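# Clear scrap and straighten jammed billets on feed ramp

## Task

The feed ramp's billets (short steel bars) are jammed. Move both scrap pieces, the square block and the hexagonal slice, into the scrap tray; a piece may be released as soon as some part of it lies inside the tray. Each billet must finish lying straight across the ramp, all of them next to each other in a single tight row pressed up against the stop. Nothing may count as done if the robot is what holds it there at the end. Anything the robot is touching at the end must not drop more than about a fingernail's width once released, or the task fails.

## Robot and tools

ROBOT. Two xArm7 arms, left_arm and right_arm, each with a parallel two-finger gripper. Base (URDF root) poses in the scene frame: left_arm at (-0.044, +0.347, +0.154) m, quat_wxyz (+0.933, -0.334, +0.116, +0.070); right_arm at (+0.018, -0.142, +0.154) m, quat_wxyz (+0.935, +0.325, +0.140, -0.004). The bases may be tilted. Mounting plates and the metal frame behind the arms are fixed obstacles, and a "too close" message counts a plate and its half of the frame as part of that arm.

FRAME. One shared scene frame: origin on the table top between the arms, +z up, +x out over the table, left_arm on the +y side. The arm names are not image sides. Each gripper's fingers point along its own +z and open and close along its y. end_effector_position is the spot between the pads when closed, roughly 2 cm short of the fingertips; closing pushes the tips about 10 mm further along +z. Reported hand positions can be off, more so at long reach.

ROWS. Every motion command is a row of 16 numbers, each in [-1, 1], always for both arms: left_arm's 7 joint values then its opening, then right_arm's 7 joint values then its opening. Joint order: waist (joint1), shoulder (joint2), upper arm roll (joint3), elbow (joint4), forearm roll (joint5), wrist pitch (joint6), wrist roll (joint7). Joint values are offsets, scaled so 1.0 = 2.036 rad. Opening is absolute: +1 fully open, -1 closed. Wrist pitch has its sign flipped relative to the URDF in everything sent and reported, while the ranges below use URDF signs. Ranges (rad): waist -6.283 to 6.283, shoulder -2.059 to 2.094, upper arm roll -6.283 to 6.283, elbow -0.192 to 3.927, forearm roll -6.283 to 6.283, wrist pitch -1.693 to 3.142 (so about -3.142 to 1.693 in your numbers), wrist roll -6.283 to 6.283. True ends may differ by 0.010 rad.

execute_actions(actions): a list of actions run in sequence. Each action is a table of up to 15 rows, one row per control step of 1/30 s; if shorter, its last row is repeated to fill 15 steps. In execute_actions the offsets are taken from the joint angles at the start of that action (for the first action, from the last reported angles), not from the previous row. An action that would push a joint more than 0.010 rad beyond its range is refused for both arms; a malformed action, or a first action failing that check, rejects the whole call. A joint asked past its real end stops there, and the result may say "joint sent to its limit". An empty list just returns the current state and images.

move(target, speed, blocking): target is one 16-number row; its offsets count from the Joint positions in the latest result showing them. All joints travel so that they finish together, so grippers trace curves; the path lasts 0.5 to 10 s and is cut off at 10 s. speed (0.01 to 2 rad/s, default 0.5) caps the joint with the longest path. Moves do not avoid obstacles or the other arm; faster moves and targets set deeper past a contact press harder. blocking=false returns after 0.5 s while the arm keeps going; then only wait or stop are accepted until a result shows the move finished. The "move:" line reports the ending (done, off_target, moving, held, fault), limits=held or limits=none, and each arm's joint farthest from target.

wait(seconds): 0 to 10; the arms hold their last command, and a running move continues. stop(): brakes a running move, needing some room; fingers keep moving. zoom_image(camera, region): camera is cam_high, cam_left_wrist or cam_right_wrist; region [x0, y0, x1, y1] in pixels, at most 504 by 504. read_manual(section): returns "licences" text only. finished_scene(scene): ends the current scene (give its number) after the last command has been held; irreversible, and the goal must already hold.

MOTION LIMITS. Joint targets move at most 3.14 rad/s with 0.16 s to get up to speed; each step's target stays within 0.623 rad of the measured angle, and targets that would shift a gripper more than 70 mm are scaled back. Big offsets can take several actions; an unfinished motion may need recommanding.

RESULTS. State line per arm: gripper position (m), quat_wxyz, linear and angular velocity. Joint positions / Joint velocities: seven joints in the order above (rad, rad/s) plus pad gap (m; 0.084 open). Joint targets: what the joints are currently driven toward. grip_measured: measured opening on the command scale. Step readings list joint angles at some steps; HELD with an arm label means part of its row was withheld. "joint command not followed" means a clearance check altered that arm's joints. Cameras are 896x504; cam_high looks down from about (0.324, -0.032, 1.303); wrist cameras ride on the hands.

GRIPPING. To hold something, command an opening clearly below grip_measured; the lower, the firmer, up to about 24 N per pad for objects up to about 6 cm wide. Fast closing can squeeze harder.

AVOID. Parts may be tugged or loose objects nudged now and then. Never let objects leave the table, drop or slip held parts, slam or shove hard, or let the arms collide. Contact torque reaching a load limit (N m: waist 46.5, shoulder 46.5, upper arm roll 27.9, elbow 27.9, forearm roll 27.9, wrist pitch 18.6, wrist roll 18.6; held weight counts) halts that arm, backs it off, freezes it 10 s and drops the rest of the call. Holding loads heats motors: MOTOR HOT appears at 65 °C, and 80 °C brakes the arm (OVER-TEMPERATURE FAULT). Release everything before finishing so nothing depends on the grippers.

Each tool is called after ">>>" in YAML: its name, and indented under it one key for each argument.

## Session

>>> execute_actions:
  actions: []

Scene clock: 0.00 s.
left_arm: end_effector_position=(+0.3502, +0.1587, +0.2336) grip_measured=+1.00 end_effector_quat_wxyz=(+0.508, -0.442, +0.734, -0.092) end_effector_velocity=(+0.000, +0.000, +0.000) end_effector_angular_velocity=(-0.000, -0.000, +0.001) | right_arm: end_effector_position=(+0.3849, -0.5483, +0.3621) grip_measured=+1.00 end_effector_quat_wxyz=(-0.388, +0.612, +0.617, +0.306) end_effector_velocity=(-0.000, +0.000, +0.000) end_effector_angular_velocity=(-0.000, -0.000, +0.001)
Joint names: [waist, shoulder, upper arm roll, elbow, forearm roll, wrist pitch, wrist roll]
Joint positions: left_arm=[-1.167  0.871 -0.098  0.978  1.557 -1.639 -0.047  0.084] | right_arm=[ 0.01  -0.381 -0.579  1.58   0.176 -1.989 -2.147  0.084]
Joint velocities: left_arm=[ 0. -0.  0.  0. -0.  0.  0. -0.] | right_arm=[ 0.    -0.     0.001  0.    -0.001 -0.    -0.    -0.   ]
Joint targets: left_arm=[-1.167 0.871 -0.098 0.978 1.557 -1.639 -0.047] | right_arm=[0.010 -0.381 -0.579 1.580 0.176 -1.989 -2.147]

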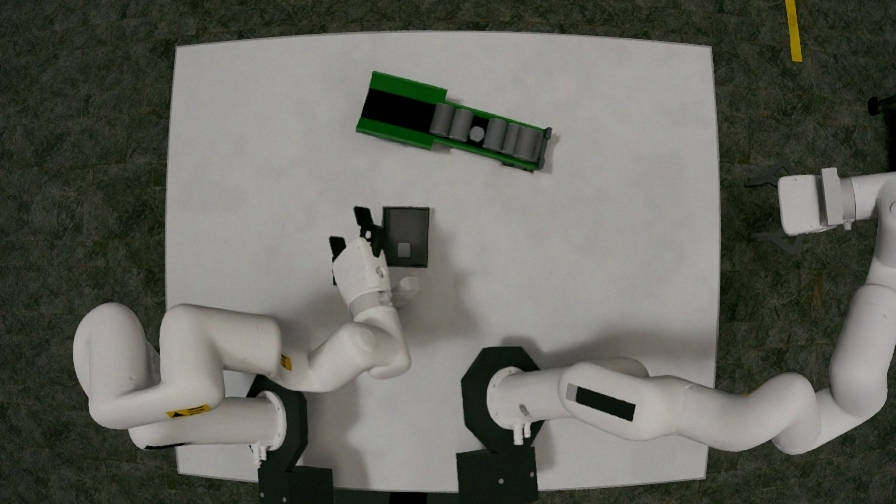

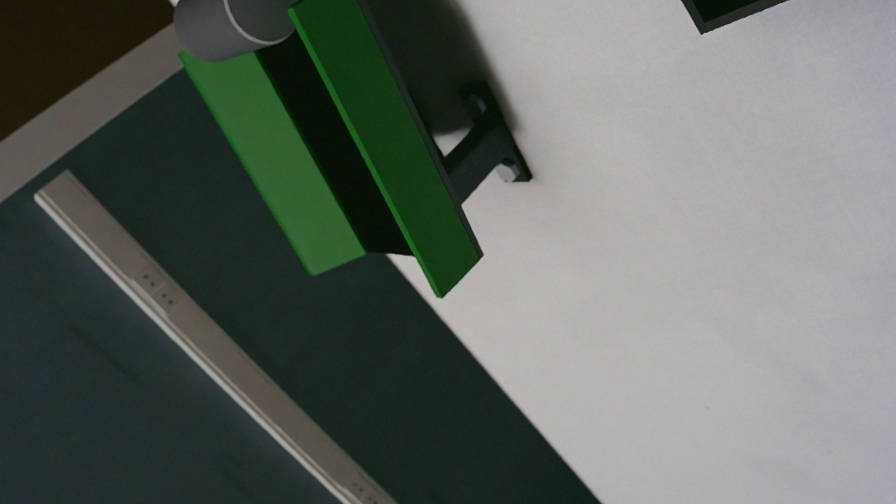

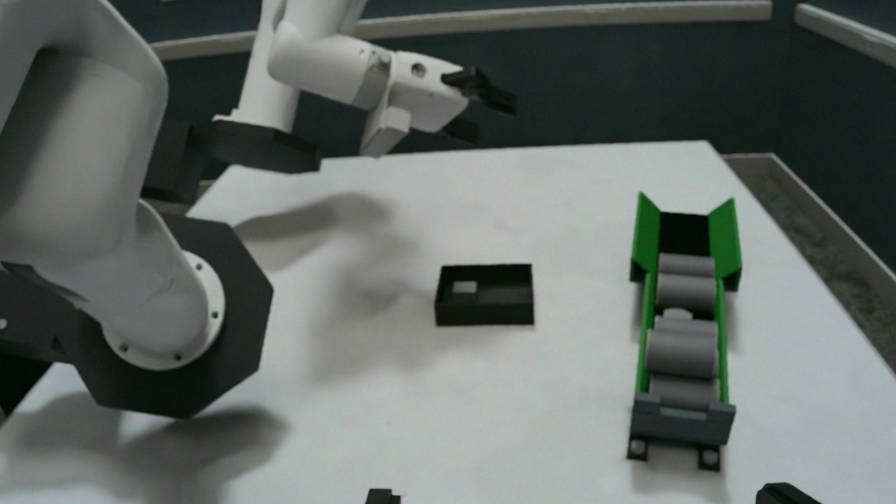

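>>> zoom_image:
  camera: "cam_high"
  region: [340, 50, 580, 280]

>>> zoom_image:
  camera: "cam_right_wrist"
  region: [560, 180, 800, 480]

Region (340, 50, 580, 280) of cam_high's 896x504 image, scaled by 2.100, with more detail than that image has; it fills the top 483 rows of this view, and the rest is white.

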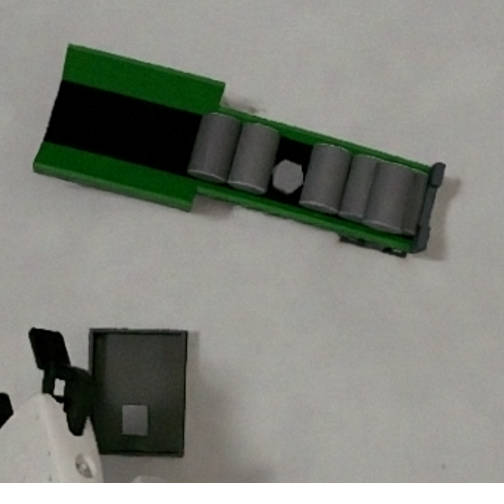

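Region (560, 180, 800, 480) of cam_right_wrist's 896x504 image, scaled by 1.680, with more detail than that image has; it fills the left 403 columns of this view, and the rest is white.

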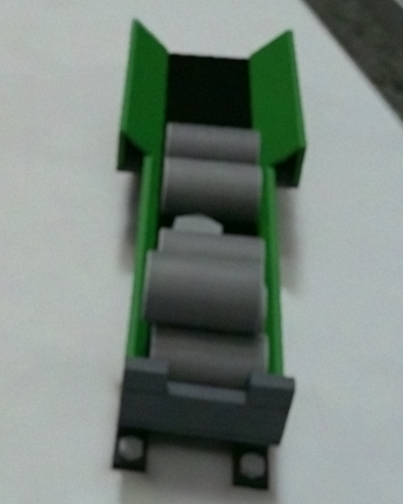

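>>> move:
  target: [0,0,0,0,0,0,0,1, 0.176,0.211,0.284,-0.301,-0.505,0.45,0.053,1]
  speed: 0.6

Scene clock: 45.33 s.
left_arm: end_effector_position=(+0.3502, +0.1587, +0.2336) grip_measured=+1.00 end_effector_quat_wxyz=(+0.508, -0.442, +0.734, -0.092) end_effector_velocity=(-0.000, -0.000, +0.000) end_effector_angular_velocity=(-0.002, +0.001, -0.001) | right_arm: end_effector_position=(+0.5346, -0.1969, +0.2000) grip_measured=+1.00 end_effector_quat_wxyz=(+0.000, +0.129, +0.992, -0.001) end_effector_velocity=(-0.001, +0.003, +0.000) end_effector_angular_velocity=(+0.000, -0.003, +0.008)
Joint names: [waist, shoulder, upper arm roll, elbow, forearm roll, wrist pitch, wrist roll]
Joint positions: left_arm=[-1.167  0.871 -0.098  0.978  1.557 -1.639 -0.047  0.084] | right_arm=[ 0.368  0.048 -0.001  0.968 -0.852 -1.074 -2.04   0.084]
Joint velocities: left_arm=[ 0.    -0.    -0.     0.     0.     0.001 -0.    -0.   ] | right_arm=[ 0.002  0.002  0.003 -0.002 -0.003  0.002  0.     0.   ]
Joint targets: left_arm=[-1.167 0.871 -0.098 0.978 1.557 -1.639 -0.047] | right_arm=[0.368 0.048 -0.001 0.967 -0.852 -1.073 -2.040]
move: done; limits=none; left_arm: farthest joint: the waist, 0.000 radians from its target (0.000 radians at the start); right_arm: farthest joint: the shoulder, 0.001 radians from its target (0.430 radians at the start)
camera_calibration (this result's frames):
cam_left_wrist: T_world_to_cam=[[-0.555408, 0.60174, -0.573961, 0.267451], [0.106271, 0.735908, 0.66869, -0.244368], [0.82476, 0.3104, -0.472676, -0.0949812], [0, 0, 0, 1]] pos_world=[0.25285, 0.048379, 0.272017]
cam_right_wrist: T_world_to_cam=[[0.249758, 0.968256, 0.0100428, 0.0837481], [0.968296, -0.24969, -0.00754853, -0.495392], [-0.00480133, 0.0116097, -0.999921, 0.342385], [0, 0, 0, 1]] pos_world=[0.460413, -0.208759, 0.337777]

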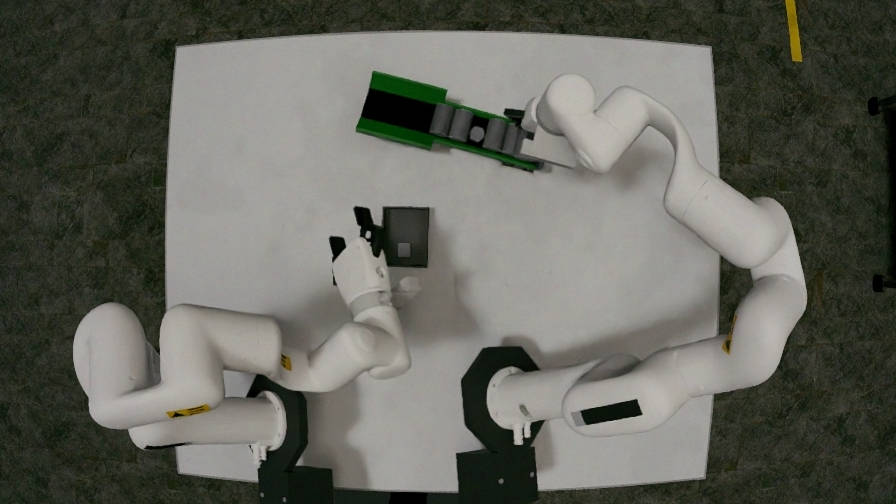

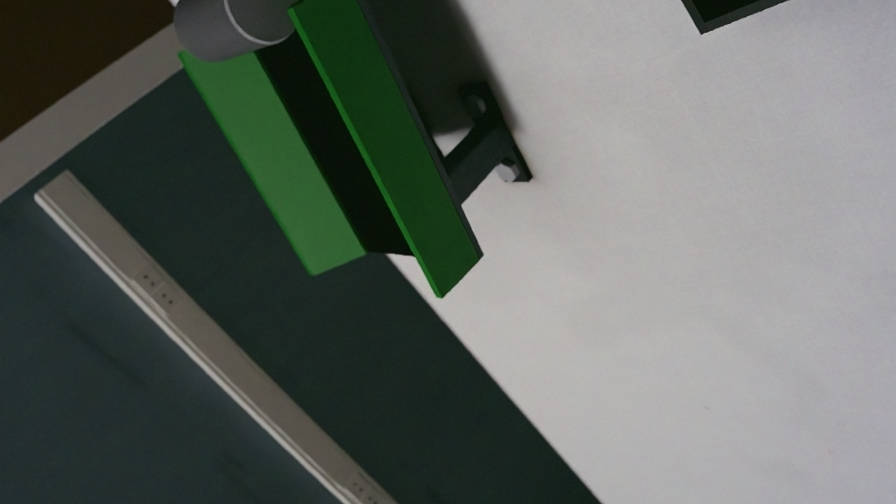

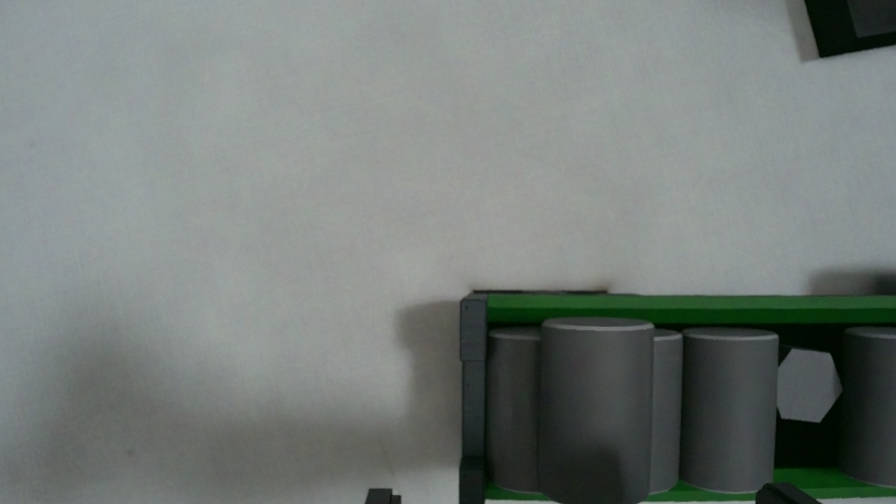

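>>> move:
  target: [0,0,0,0,0,0,0,1, -0.0707,0.0923,0,-0.0123,-0.0855,0.1036,0.0668,0.5]
  speed: 0.15

Scene clock: 69.20 s.
left_arm: end_effector_position=(+0.3502, +0.1587, +0.2336) grip_measured=+1.00 end_effector_quat_wxyz=(+0.508, -0.442, +0.734, -0.092) end_effector_velocity=(-0.000, +0.000, -0.000) end_effector_angular_velocity=(-0.000, -0.000, +0.000) | right_arm: end_effector_position=(+0.5325, -0.1731, +0.1033) grip_measured=+0.51 end_effector_quat_wxyz=(+0.004, +0.129, +0.992, +0.006) end_effector_velocity=(-0.001, +0.002, -0.001) end_effector_angular_velocity=(+0.005, +0.001, +0.003)
Joint names: [waist, shoulder, upper arm roll, elbow, forearm roll, wrist pitch, wrist roll]
Joint positions: left_arm=[-1.167  0.871 -0.098  0.978  1.557 -1.639 -0.047  0.084] | right_arm=[ 0.225  0.236  0.004  0.944 -1.026 -0.852 -1.903  0.065]
Joint velocities: left_arm=[-0. -0.  0. -0.  0.  0. -0.  0.] | right_arm=[-0.001  0.002  0.    -0.003 -0.     0.007 -0.     0.   ]
Joint targets: left_arm=[-1.167 0.871 -0.098 0.978 1.557 -1.639 -0.047] | right_arm=[0.224 0.236 -0.001 0.943 -1.026 -0.863 -1.904]
move: off_target (right_arm); limits=none; left_arm: farthest joint: the waist, 0.000 radians from its target (0.000 radians at the start); right_arm: farthest joint: the wrist pitch, 0.011 radians from its target (0.210 radians at the start)
camera_calibration (this result's frames):
cam_right_wrist: T_world_to_cam=[[0.250267, 0.967866, 0.0245382, 0.0603092], [0.968164, -0.250314, -0.00116862, -0.488852], [0.00501118, 0.0240494, -0.999698, 0.242332], [0, 0, 0, 1]] pos_world=[0.456981, -0.186566, 0.240208]

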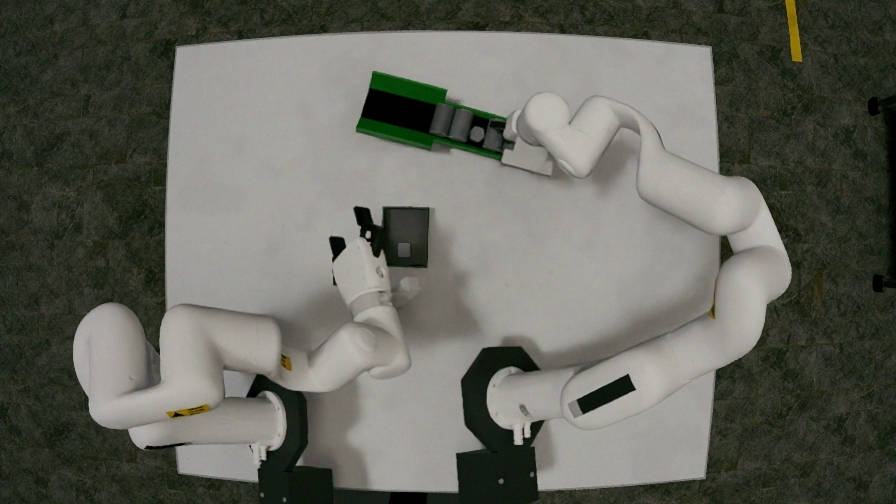

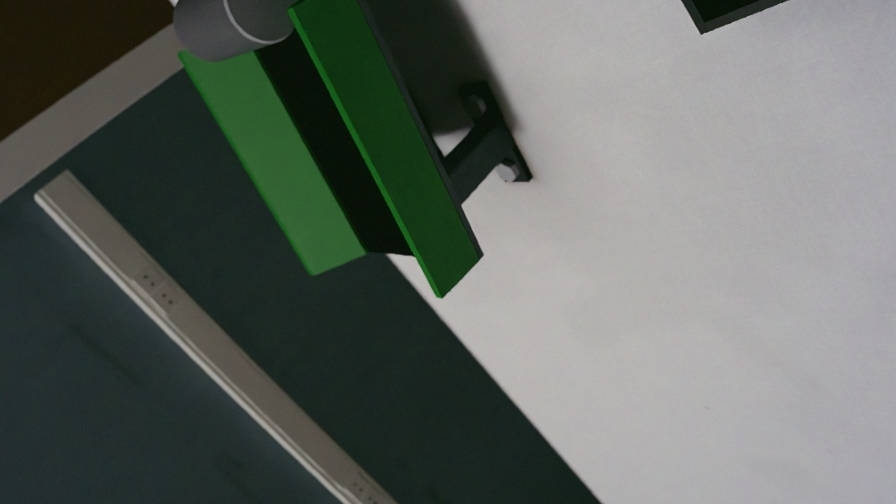

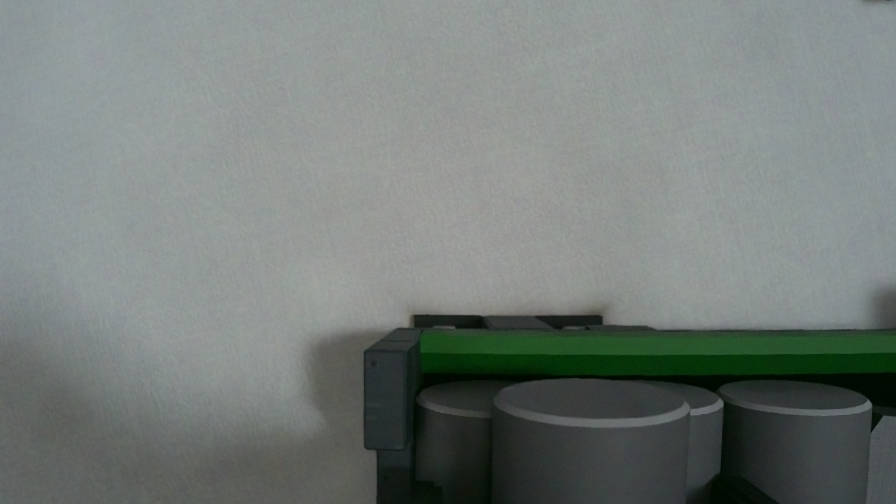

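Touching lightly. Close.

>>> move:
  target: [0,0,0,0,0,0,0,1, 0,0,0,0,0,0,0,-1]

Scene clock: 73.60 s.
left_arm: end_effector_position=(+0.3502, +0.1587, +0.2336) grip_measured=+1.00 end_effector_quat_wxyz=(+0.508, -0.442, +0.734, -0.092) end_effector_velocity=(+0.000, -0.000, +0.001) end_effector_angular_velocity=(-0.003, -0.000, +0.001) | right_arm: end_effector_position=(+0.5331, -0.1710, +0.1042) grip_measured=+0.42 end_effector_quat_wxyz=(+0.006, +0.129, +0.992, +0.009) end_effector_velocity=(+0.000, -0.000, +0.000) end_effector_angular_velocity=(+0.000, -0.001, -0.001)
Joint names: [waist, shoulder, upper arm roll, elbow, forearm roll, wrist pitch, wrist roll]
Joint positions: left_arm=[-1.167  0.871 -0.098  0.978  1.557 -1.639 -0.047  0.084] | right_arm=[ 0.224  0.236  0.006  0.943 -1.026 -0.847 -1.903  0.062]
Joint velocities: left_arm=[ 0.    -0.001 -0.     0.001 -0.     0.001 -0.    -0.   ] | right_arm=[ 0.     0.    -0.     0.001  0.     0.     0.    -0.   ]
Joint targets: left_arm=[-1.167 0.871 -0.098 0.978 1.557 -1.639 -0.047] | right_arm=[0.225 0.236 0.004 0.944 -1.026 -0.852 -1.903]
move: done; limits=none; left_arm: farthest joint: the waist, 0.000 radians from its target (0.000 radians at the start); right_arm: farthest joint: the wrist pitch, 0.005 radians from its target (0.001 radians at the start)
camera_calibration (this result's frames):
cam_left_wrist: T_world_to_cam=[[-0.555408, 0.60174, -0.573961, 0.267451], [0.106271, 0.735908, 0.66869, -0.244368], [0.82476, 0.3104, -0.472676, -0.0949811], [0, 0, 0, 1]] pos_world=[0.25285, 0.048379, 0.272018]
cam_right_wrist: T_world_to_cam=[[0.248478, 0.968157, 0.0305163, 0.0585455], [0.968601, -0.248619, 0.000860327, -0.489002], [0.00841987, 0.0293444, -0.999534, 0.242212], [0, 0, 0, 1]] pos_world=[0.457061, -0.185364, 0.240733]

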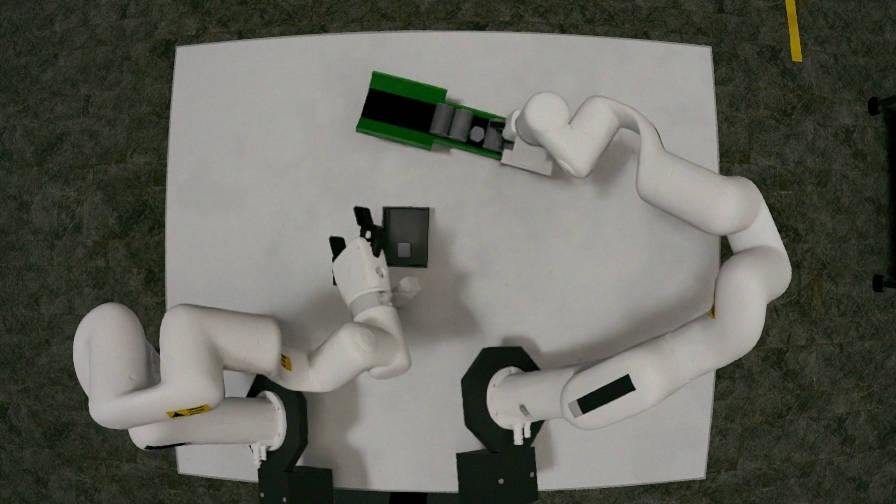

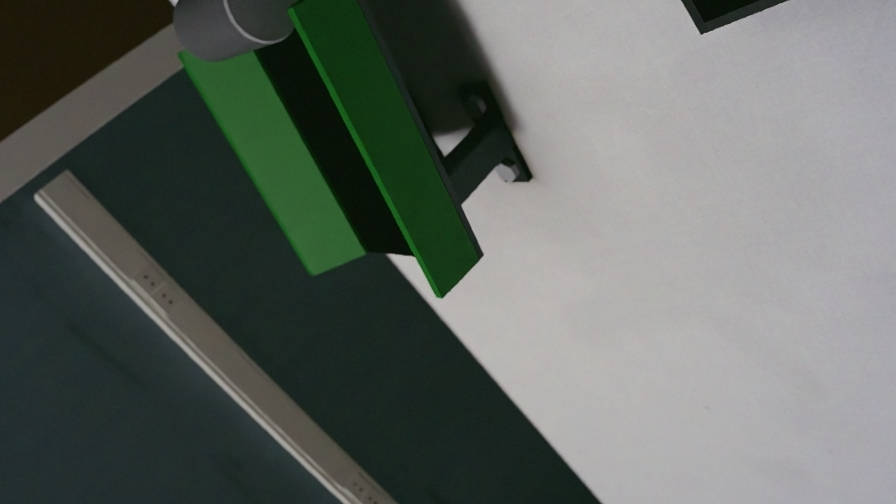

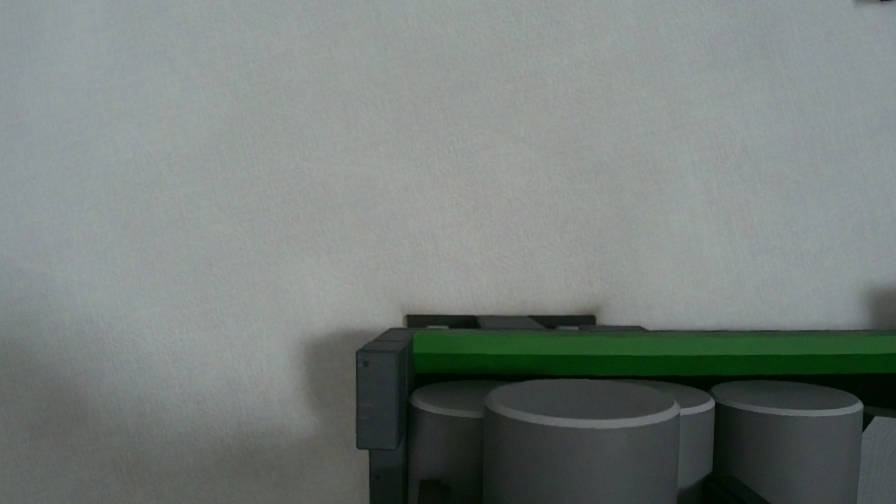

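>>> move:
  target: [0,0,0,0,0,0,0,1, 0.0085,-0.011,0,0.0015,0.0103,-0.016,-0.008,-1]
  speed: 0.03

Scene clock: 78.57 s.
left_arm: end_effector_position=(+0.3502, +0.1587, +0.2336) grip_measured=+1.00 end_effector_quat_wxyz=(+0.508, -0.442, +0.734, -0.092) end_effector_velocity=(-0.000, -0.000, -0.000) end_effector_angular_velocity=(-0.001, +0.001, -0.000) | right_arm: end_effector_position=(+0.5347, -0.1762, +0.1150) grip_measured=-0.10 end_effector_quat_wxyz=(+0.005, +0.130, +0.992, +0.003) end_effector_velocity=(-0.000, -0.000, +0.000) end_effector_angular_velocity=(-0.002, +0.001, +0.001)
Joint names: [waist, shoulder, upper arm roll, elbow, forearm roll, wrist pitch, wrist roll]
Joint positions: left_arm=[-1.167  0.871 -0.098  0.978  1.557 -1.639 -0.047  0.084] | right_arm=[ 0.241  0.213  0.005  0.947 -1.006 -0.879 -1.92   0.04 ]
Joint velocities: left_arm=[ 0.    -0.    -0.    -0.     0.     0.001 -0.     0.   ] | right_arm=[ 0.001 -0.     0.    -0.     0.    -0.003 -0.    -0.   ]
Joint targets: left_arm=[-1.167 0.871 -0.098 0.978 1.557 -1.639 -0.047] | right_arm=[0.242 0.213 0.006 0.946 -1.005 -0.879 -1.920]
move: done; limits=none; left_arm: farthest joint: the waist, 0.000 radians from its target (0.000 radians at the start); right_arm: farthest joint: the upper arm roll, 0.001 radians from its target (0.000 radians at the start)
camera_calibration (this result's frames):
cam_left_wrist: T_world_to_cam=[[-0.555408, 0.60174, -0.573961, 0.267451], [0.106271, 0.735908, 0.66869, -0.244368], [0.82476, 0.3104, -0.472676, -0.0949812], [0, 0, 0, 1]] pos_world=[0.25285, 0.048379, 0.272018]
cam_right_wrist: T_world_to_cam=[[0.250929, 0.967812, 0.0193655, 0.062758], [0.967985, -0.251002, 0.00141607, -0.492056], [0.00623128, 0.0183902, -0.999811, 0.252466], [0, 0, 0, 1]] pos_world=[0.458982, -0.188888, 0.2519]

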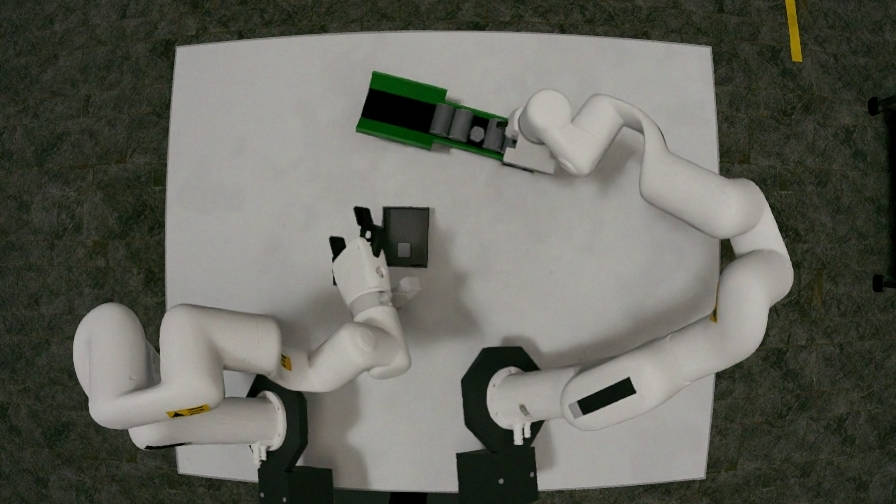

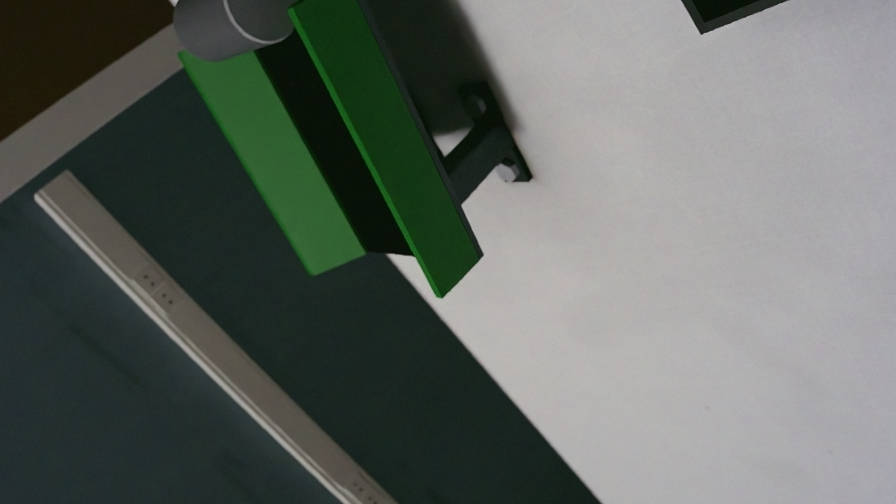

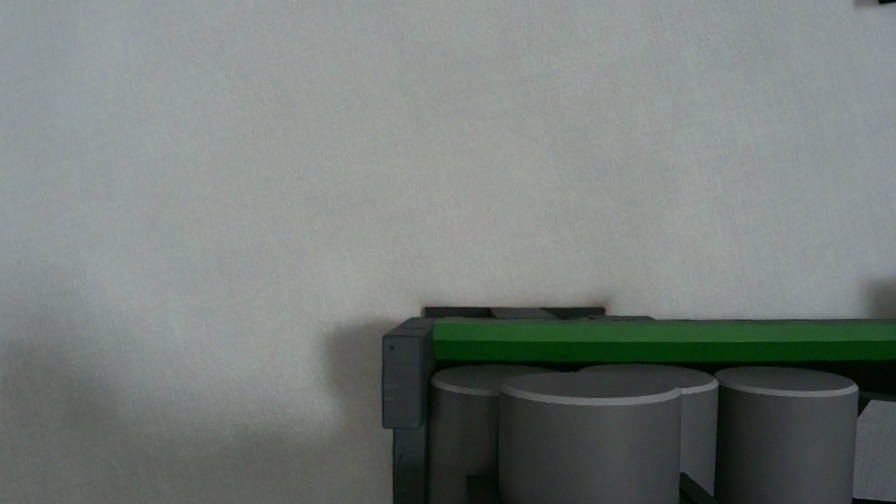

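>>> move:
  target: [0,0,0,0,0,0,0,1, 0.0624,-0.081,-0.0025,0.0103,0.0756,-0.0958,-0.059,-1]
  speed: 0.25

>>> move:
  target: [0,0,0,0,0,0,0,1, 0.1326,0.339,0,0.318,0.0432,-0.061,0.098,-1]
  speed: 0.4

Scene clock: 104.53 s.
left_arm: end_effector_position=(+0.3502, +0.1587, +0.2336) grip_measured=+1.00 end_effector_quat_wxyz=(+0.508, -0.442, +0.734, -0.092) end_effector_velocity=(-0.000, +0.000, -0.000) end_effector_angular_velocity=(+0.001, +0.000, -0.001) | right_arm: end_effector_position=(+0.5344, -0.1965, +0.1999) grip_measured=-0.10 end_effector_quat_wxyz=(+0.000, +0.129, +0.992, -0.001) end_effector_velocity=(+0.000, +0.000, +0.002) end_effector_angular_velocity=(+0.001, -0.001, +0.000)
Joint names: [waist, shoulder, upper arm roll, elbow, forearm roll, wrist pitch, wrist roll]
Joint positions: left_arm=[-1.167  0.871 -0.098  0.978  1.557 -1.639 -0.047  0.084] | right_arm=[ 0.368  0.049 -0.     0.968 -0.852 -1.074 -2.04   0.04 ]
Joint velocities: left_arm=[-0.    -0.     0.    -0.001 -0.     0.     0.    -0.   ] | right_arm=[ 0.002 -0.002  0.     0.001  0.002 -0.002 -0.002 -0.   ]
Joint targets: left_arm=[-1.167 0.871 -0.098 0.978 1.557 -1.639 -0.047] | right_arm=[0.368 0.048 -0.000 0.968 -0.852 -1.074 -2.040]
move: done; limits=none; left_arm: farthest joint: the waist, 0.000 radians from its target (0.000 radians at the start); right_arm: farthest joint: the shoulder, 0.001 radians from its target (0.165 radians at the start)
camera_calibration (this result's frames):
cam_left_wrist: T_world_to_cam=[[-0.555408, 0.60174, -0.573961, 0.267451], [0.106271, 0.735908, 0.66869, -0.244368], [0.82476, 0.3104, -0.472676, -0.0949812], [0, 0, 0, 1]] pos_world=[0.25285, 0.048379, 0.272018]
cam_right_wrist: T_world_to_cam=[[0.248752, 0.968518, 0.00972298, 0.0840246], [0.968553, -0.248681, -0.00799454, -0.494928], [-0.00532495, 0.0114059, -0.999921, 0.34254], [0, 0, 0, 1]] pos_world=[0.460287, -0.208365, 0.337739]

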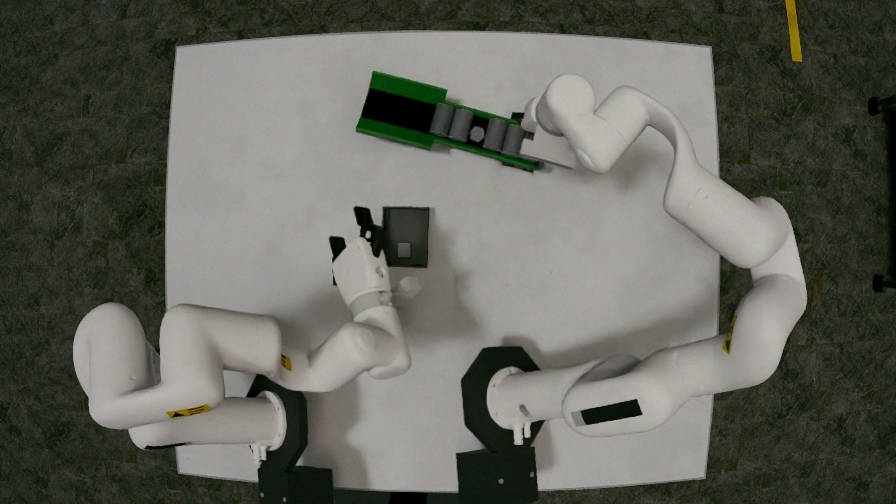

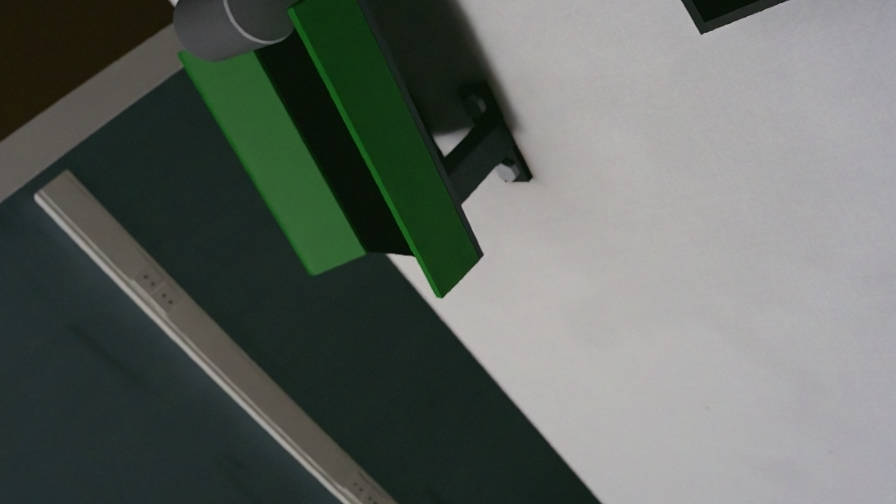

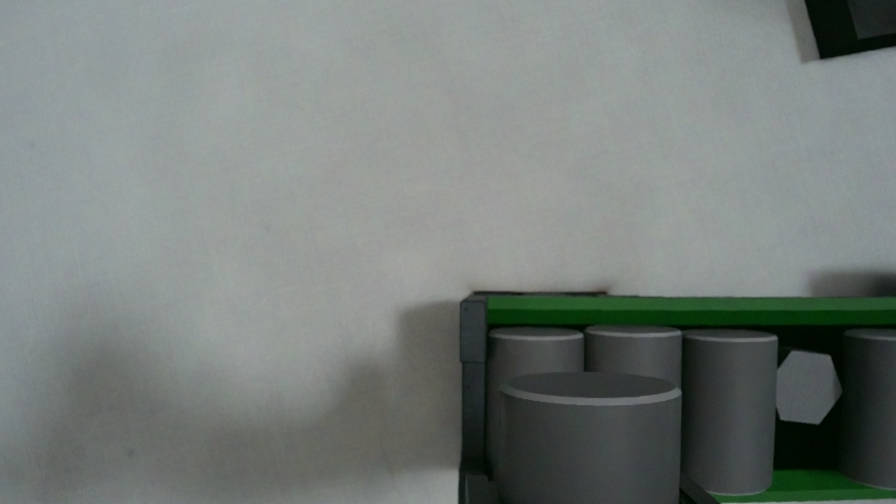

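Scene clock: 106.97 s.
left_arm: end_effector_position=(+0.3502, +0.1587, +0.2336) grip_measured=+1.00 end_effector_quat_wxyz=(+0.508, -0.442, +0.734, -0.092) end_effector_velocity=(+0.000, -0.000, +0.000) end_effector_angular_velocity=(-0.000, +0.000, -0.000) | right_arm: end_effector_position=(+0.5868, +0.0415, +0.2008) grip_measured=-0.10 end_effector_quat_wxyz=(-0.000, +0.132, +0.991, -0.001) end_effector_velocity=(+0.000, +0.001, -0.000) end_effector_angular_velocity=(-0.000, -0.001, +0.000)
Joint names: [waist, shoulder, upper arm roll, elbow, forearm roll, wrist pitch, wrist roll]
Joint positions: left_arm=[-1.167  0.871 -0.098  0.978  1.557 -1.639 -0.047  0.084] | right_arm=[ 0.638  0.738 -0.     1.615 -0.764 -1.198 -1.84   0.04 ]
Joint velocities: left_arm=[-0.    -0.     0.     0.     0.     0.001  0.     0.   ] | right_arm=[ 0.001  0.002 -0.001  0.002 -0.001  0.001  0.001 -0.   ]
Joint targets: left_arm=[-1.167 0.871 -0.098 0.978 1.557 -1.639 -0.047] | right_arm=[0.638 0.739 -0.000 1.615 -0.764 -1.198 -1.840]
move: done; limits=none; left_arm: farthest joint: the waist, 0.000 radians from its target (0.000 radians at the start); right_arm: farthest joint: the shoulder, 0.001 radians from its target (0.690 radians at the start)
camera_calibration (this result's frames):
cam_left_wrist: T_world_to_cam=[[-0.555408, 0.60174, -0.573961, 0.267451], [0.106271, 0.735908, 0.66869, -0.244368], [0.82476, 0.3104, -0.472676, -0.0949812], [0, 0, 0, 1]] pos_world=[0.25285, 0.048379, 0.272018]
cam_right_wrist: T_world_to_cam=[[0.254453, 0.96704, 0.00934299, -0.162726], [0.967065, -0.254373, -0.008985, -0.485174], [-0.00631225, 0.0113215, -0.999916, 0.341546], [0, 0, 0, 1]] pos_world=[0.512756, 0.0300804, 0.338679]

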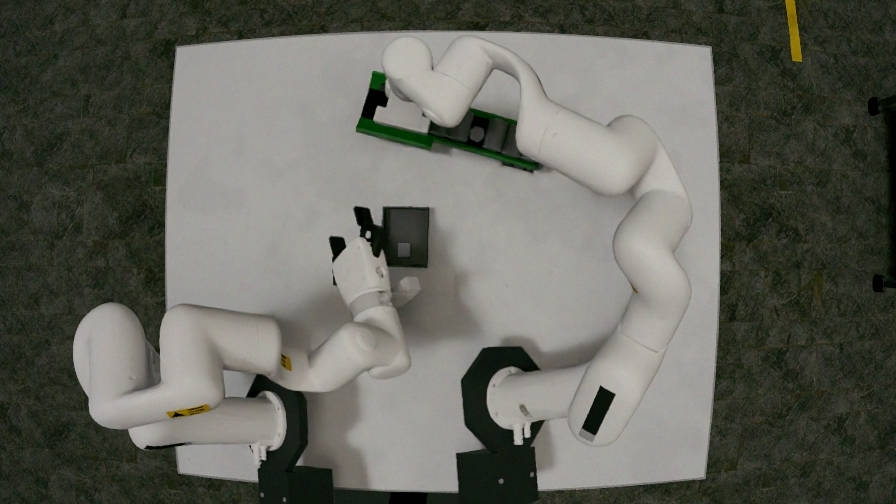

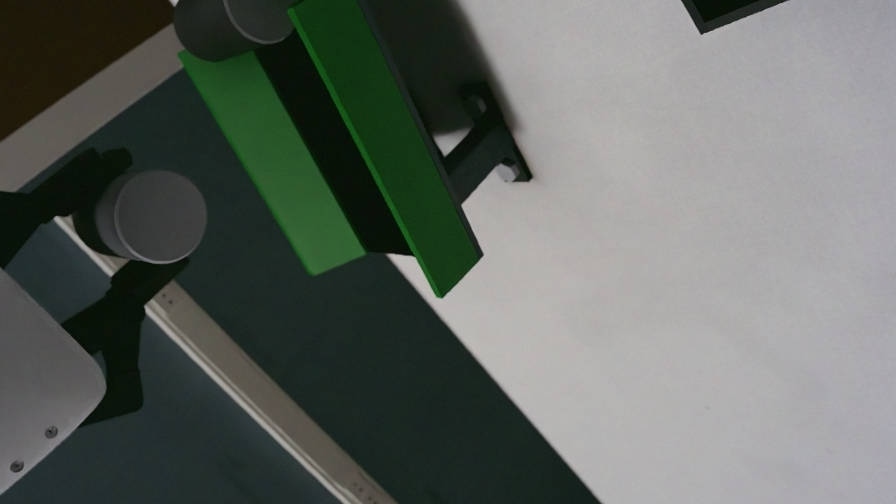

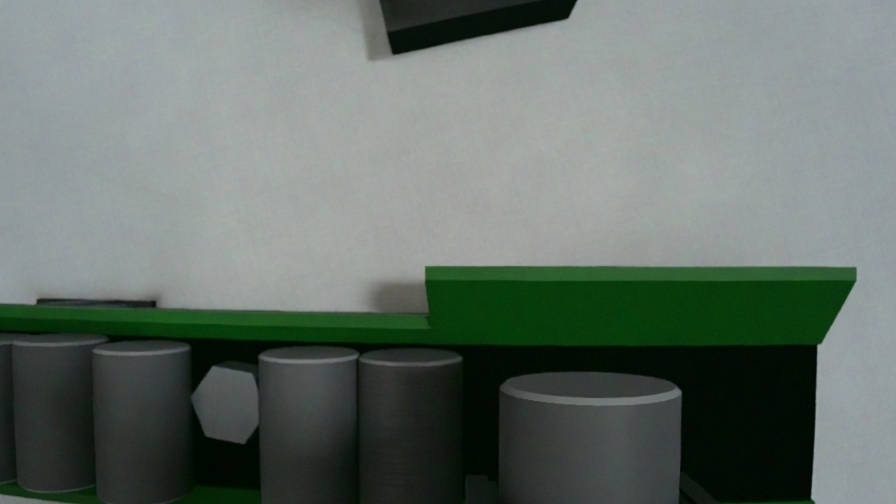

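>>> move:
  target: [0,0,0,0,0,0,0,1, -0.0506,0.0442,0,-0.0182,-0.0442,0.0702,0.026,-1]
  speed: 0.1

Scene clock: 126.00 s.
left_arm: end_effector_position=(+0.3502, +0.1587, +0.2336) grip_measured=+1.00 end_effector_quat_wxyz=(+0.508, -0.442, +0.734, -0.092) end_effector_velocity=(-0.000, +0.000, -0.000) end_effector_angular_velocity=(+0.001, -0.000, -0.000) | right_arm: end_effector_position=(+0.5875, +0.0423, +0.1188) grip_measured=-0.10 end_effector_quat_wxyz=(-0.000, +0.136, +0.991, +0.000) end_effector_velocity=(-0.000, +0.001, -0.001) end_effector_angular_velocity=(+0.001, +0.000, +0.000)
Joint names: [waist, shoulder, upper arm roll, elbow, forearm roll, wrist pitch, wrist roll]
Joint positions: left_arm=[-1.167  0.871 -0.098  0.978  1.557 -1.639 -0.047  0.084] | right_arm=[ 0.535  0.828 -0.     1.578 -0.854 -1.055 -1.787  0.04 ]
Joint velocities: left_arm=[-0.    -0.     0.    -0.001  0.    -0.     0.    -0.   ] | right_arm=[-0.001  0.001  0.001 -0.001 -0.001  0.002  0.001 -0.   ]
Joint targets: left_arm=[-1.167 0.871 -0.098 0.978 1.557 -1.639 -0.047] | right_arm=[0.534 0.828 -0.000 1.578 -0.854 -1.055 -1.787]
move: done; limits=none; left_arm: farthest joint: the waist, 0.000 radians from its target (0.000 radians at the start); right_arm: farthest joint: the waist, 0.000 radians from its target (0.103 radians at the start)
camera_calibration (this result's frames):
cam_left_wrist: T_world_to_cam=[[-0.555408, 0.60174, -0.573961, 0.267451], [0.106271, 0.735908, 0.66869, -0.244368], [0.82476, 0.3104, -0.472676, -0.0949812], [0, 0, 0, 1]] pos_world=[0.25285, 0.048379, 0.272018]
cam_right_wrist: T_world_to_cam=[[0.262666, 0.96482, 0.011355, -0.167875], [0.964874, -0.262582, -0.00833751, -0.484818], [-0.00506258, 0.0131461, -0.999901, 0.258787], [0, 0, 0, 1]] pos_world=[0.513193, 0.0312627, 0.256626]

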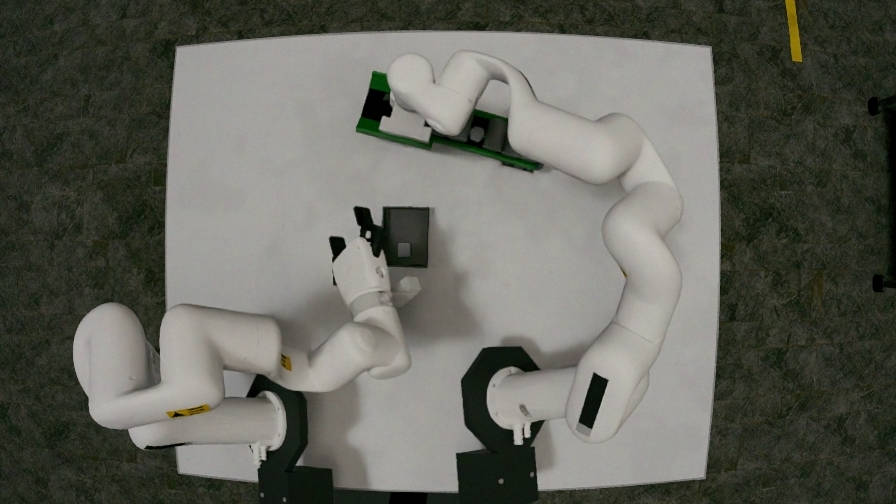

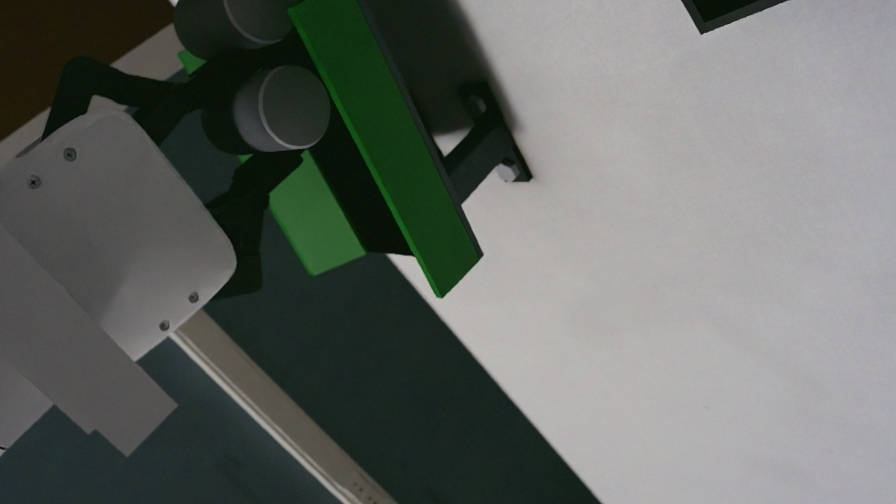

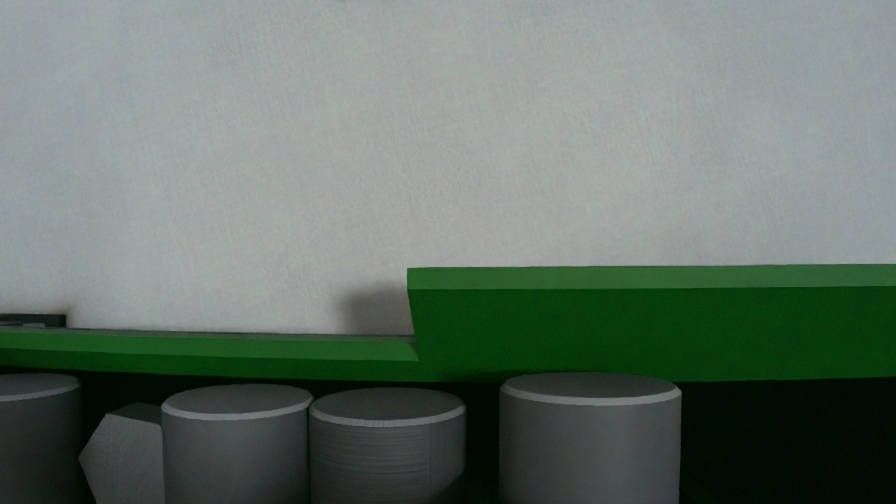

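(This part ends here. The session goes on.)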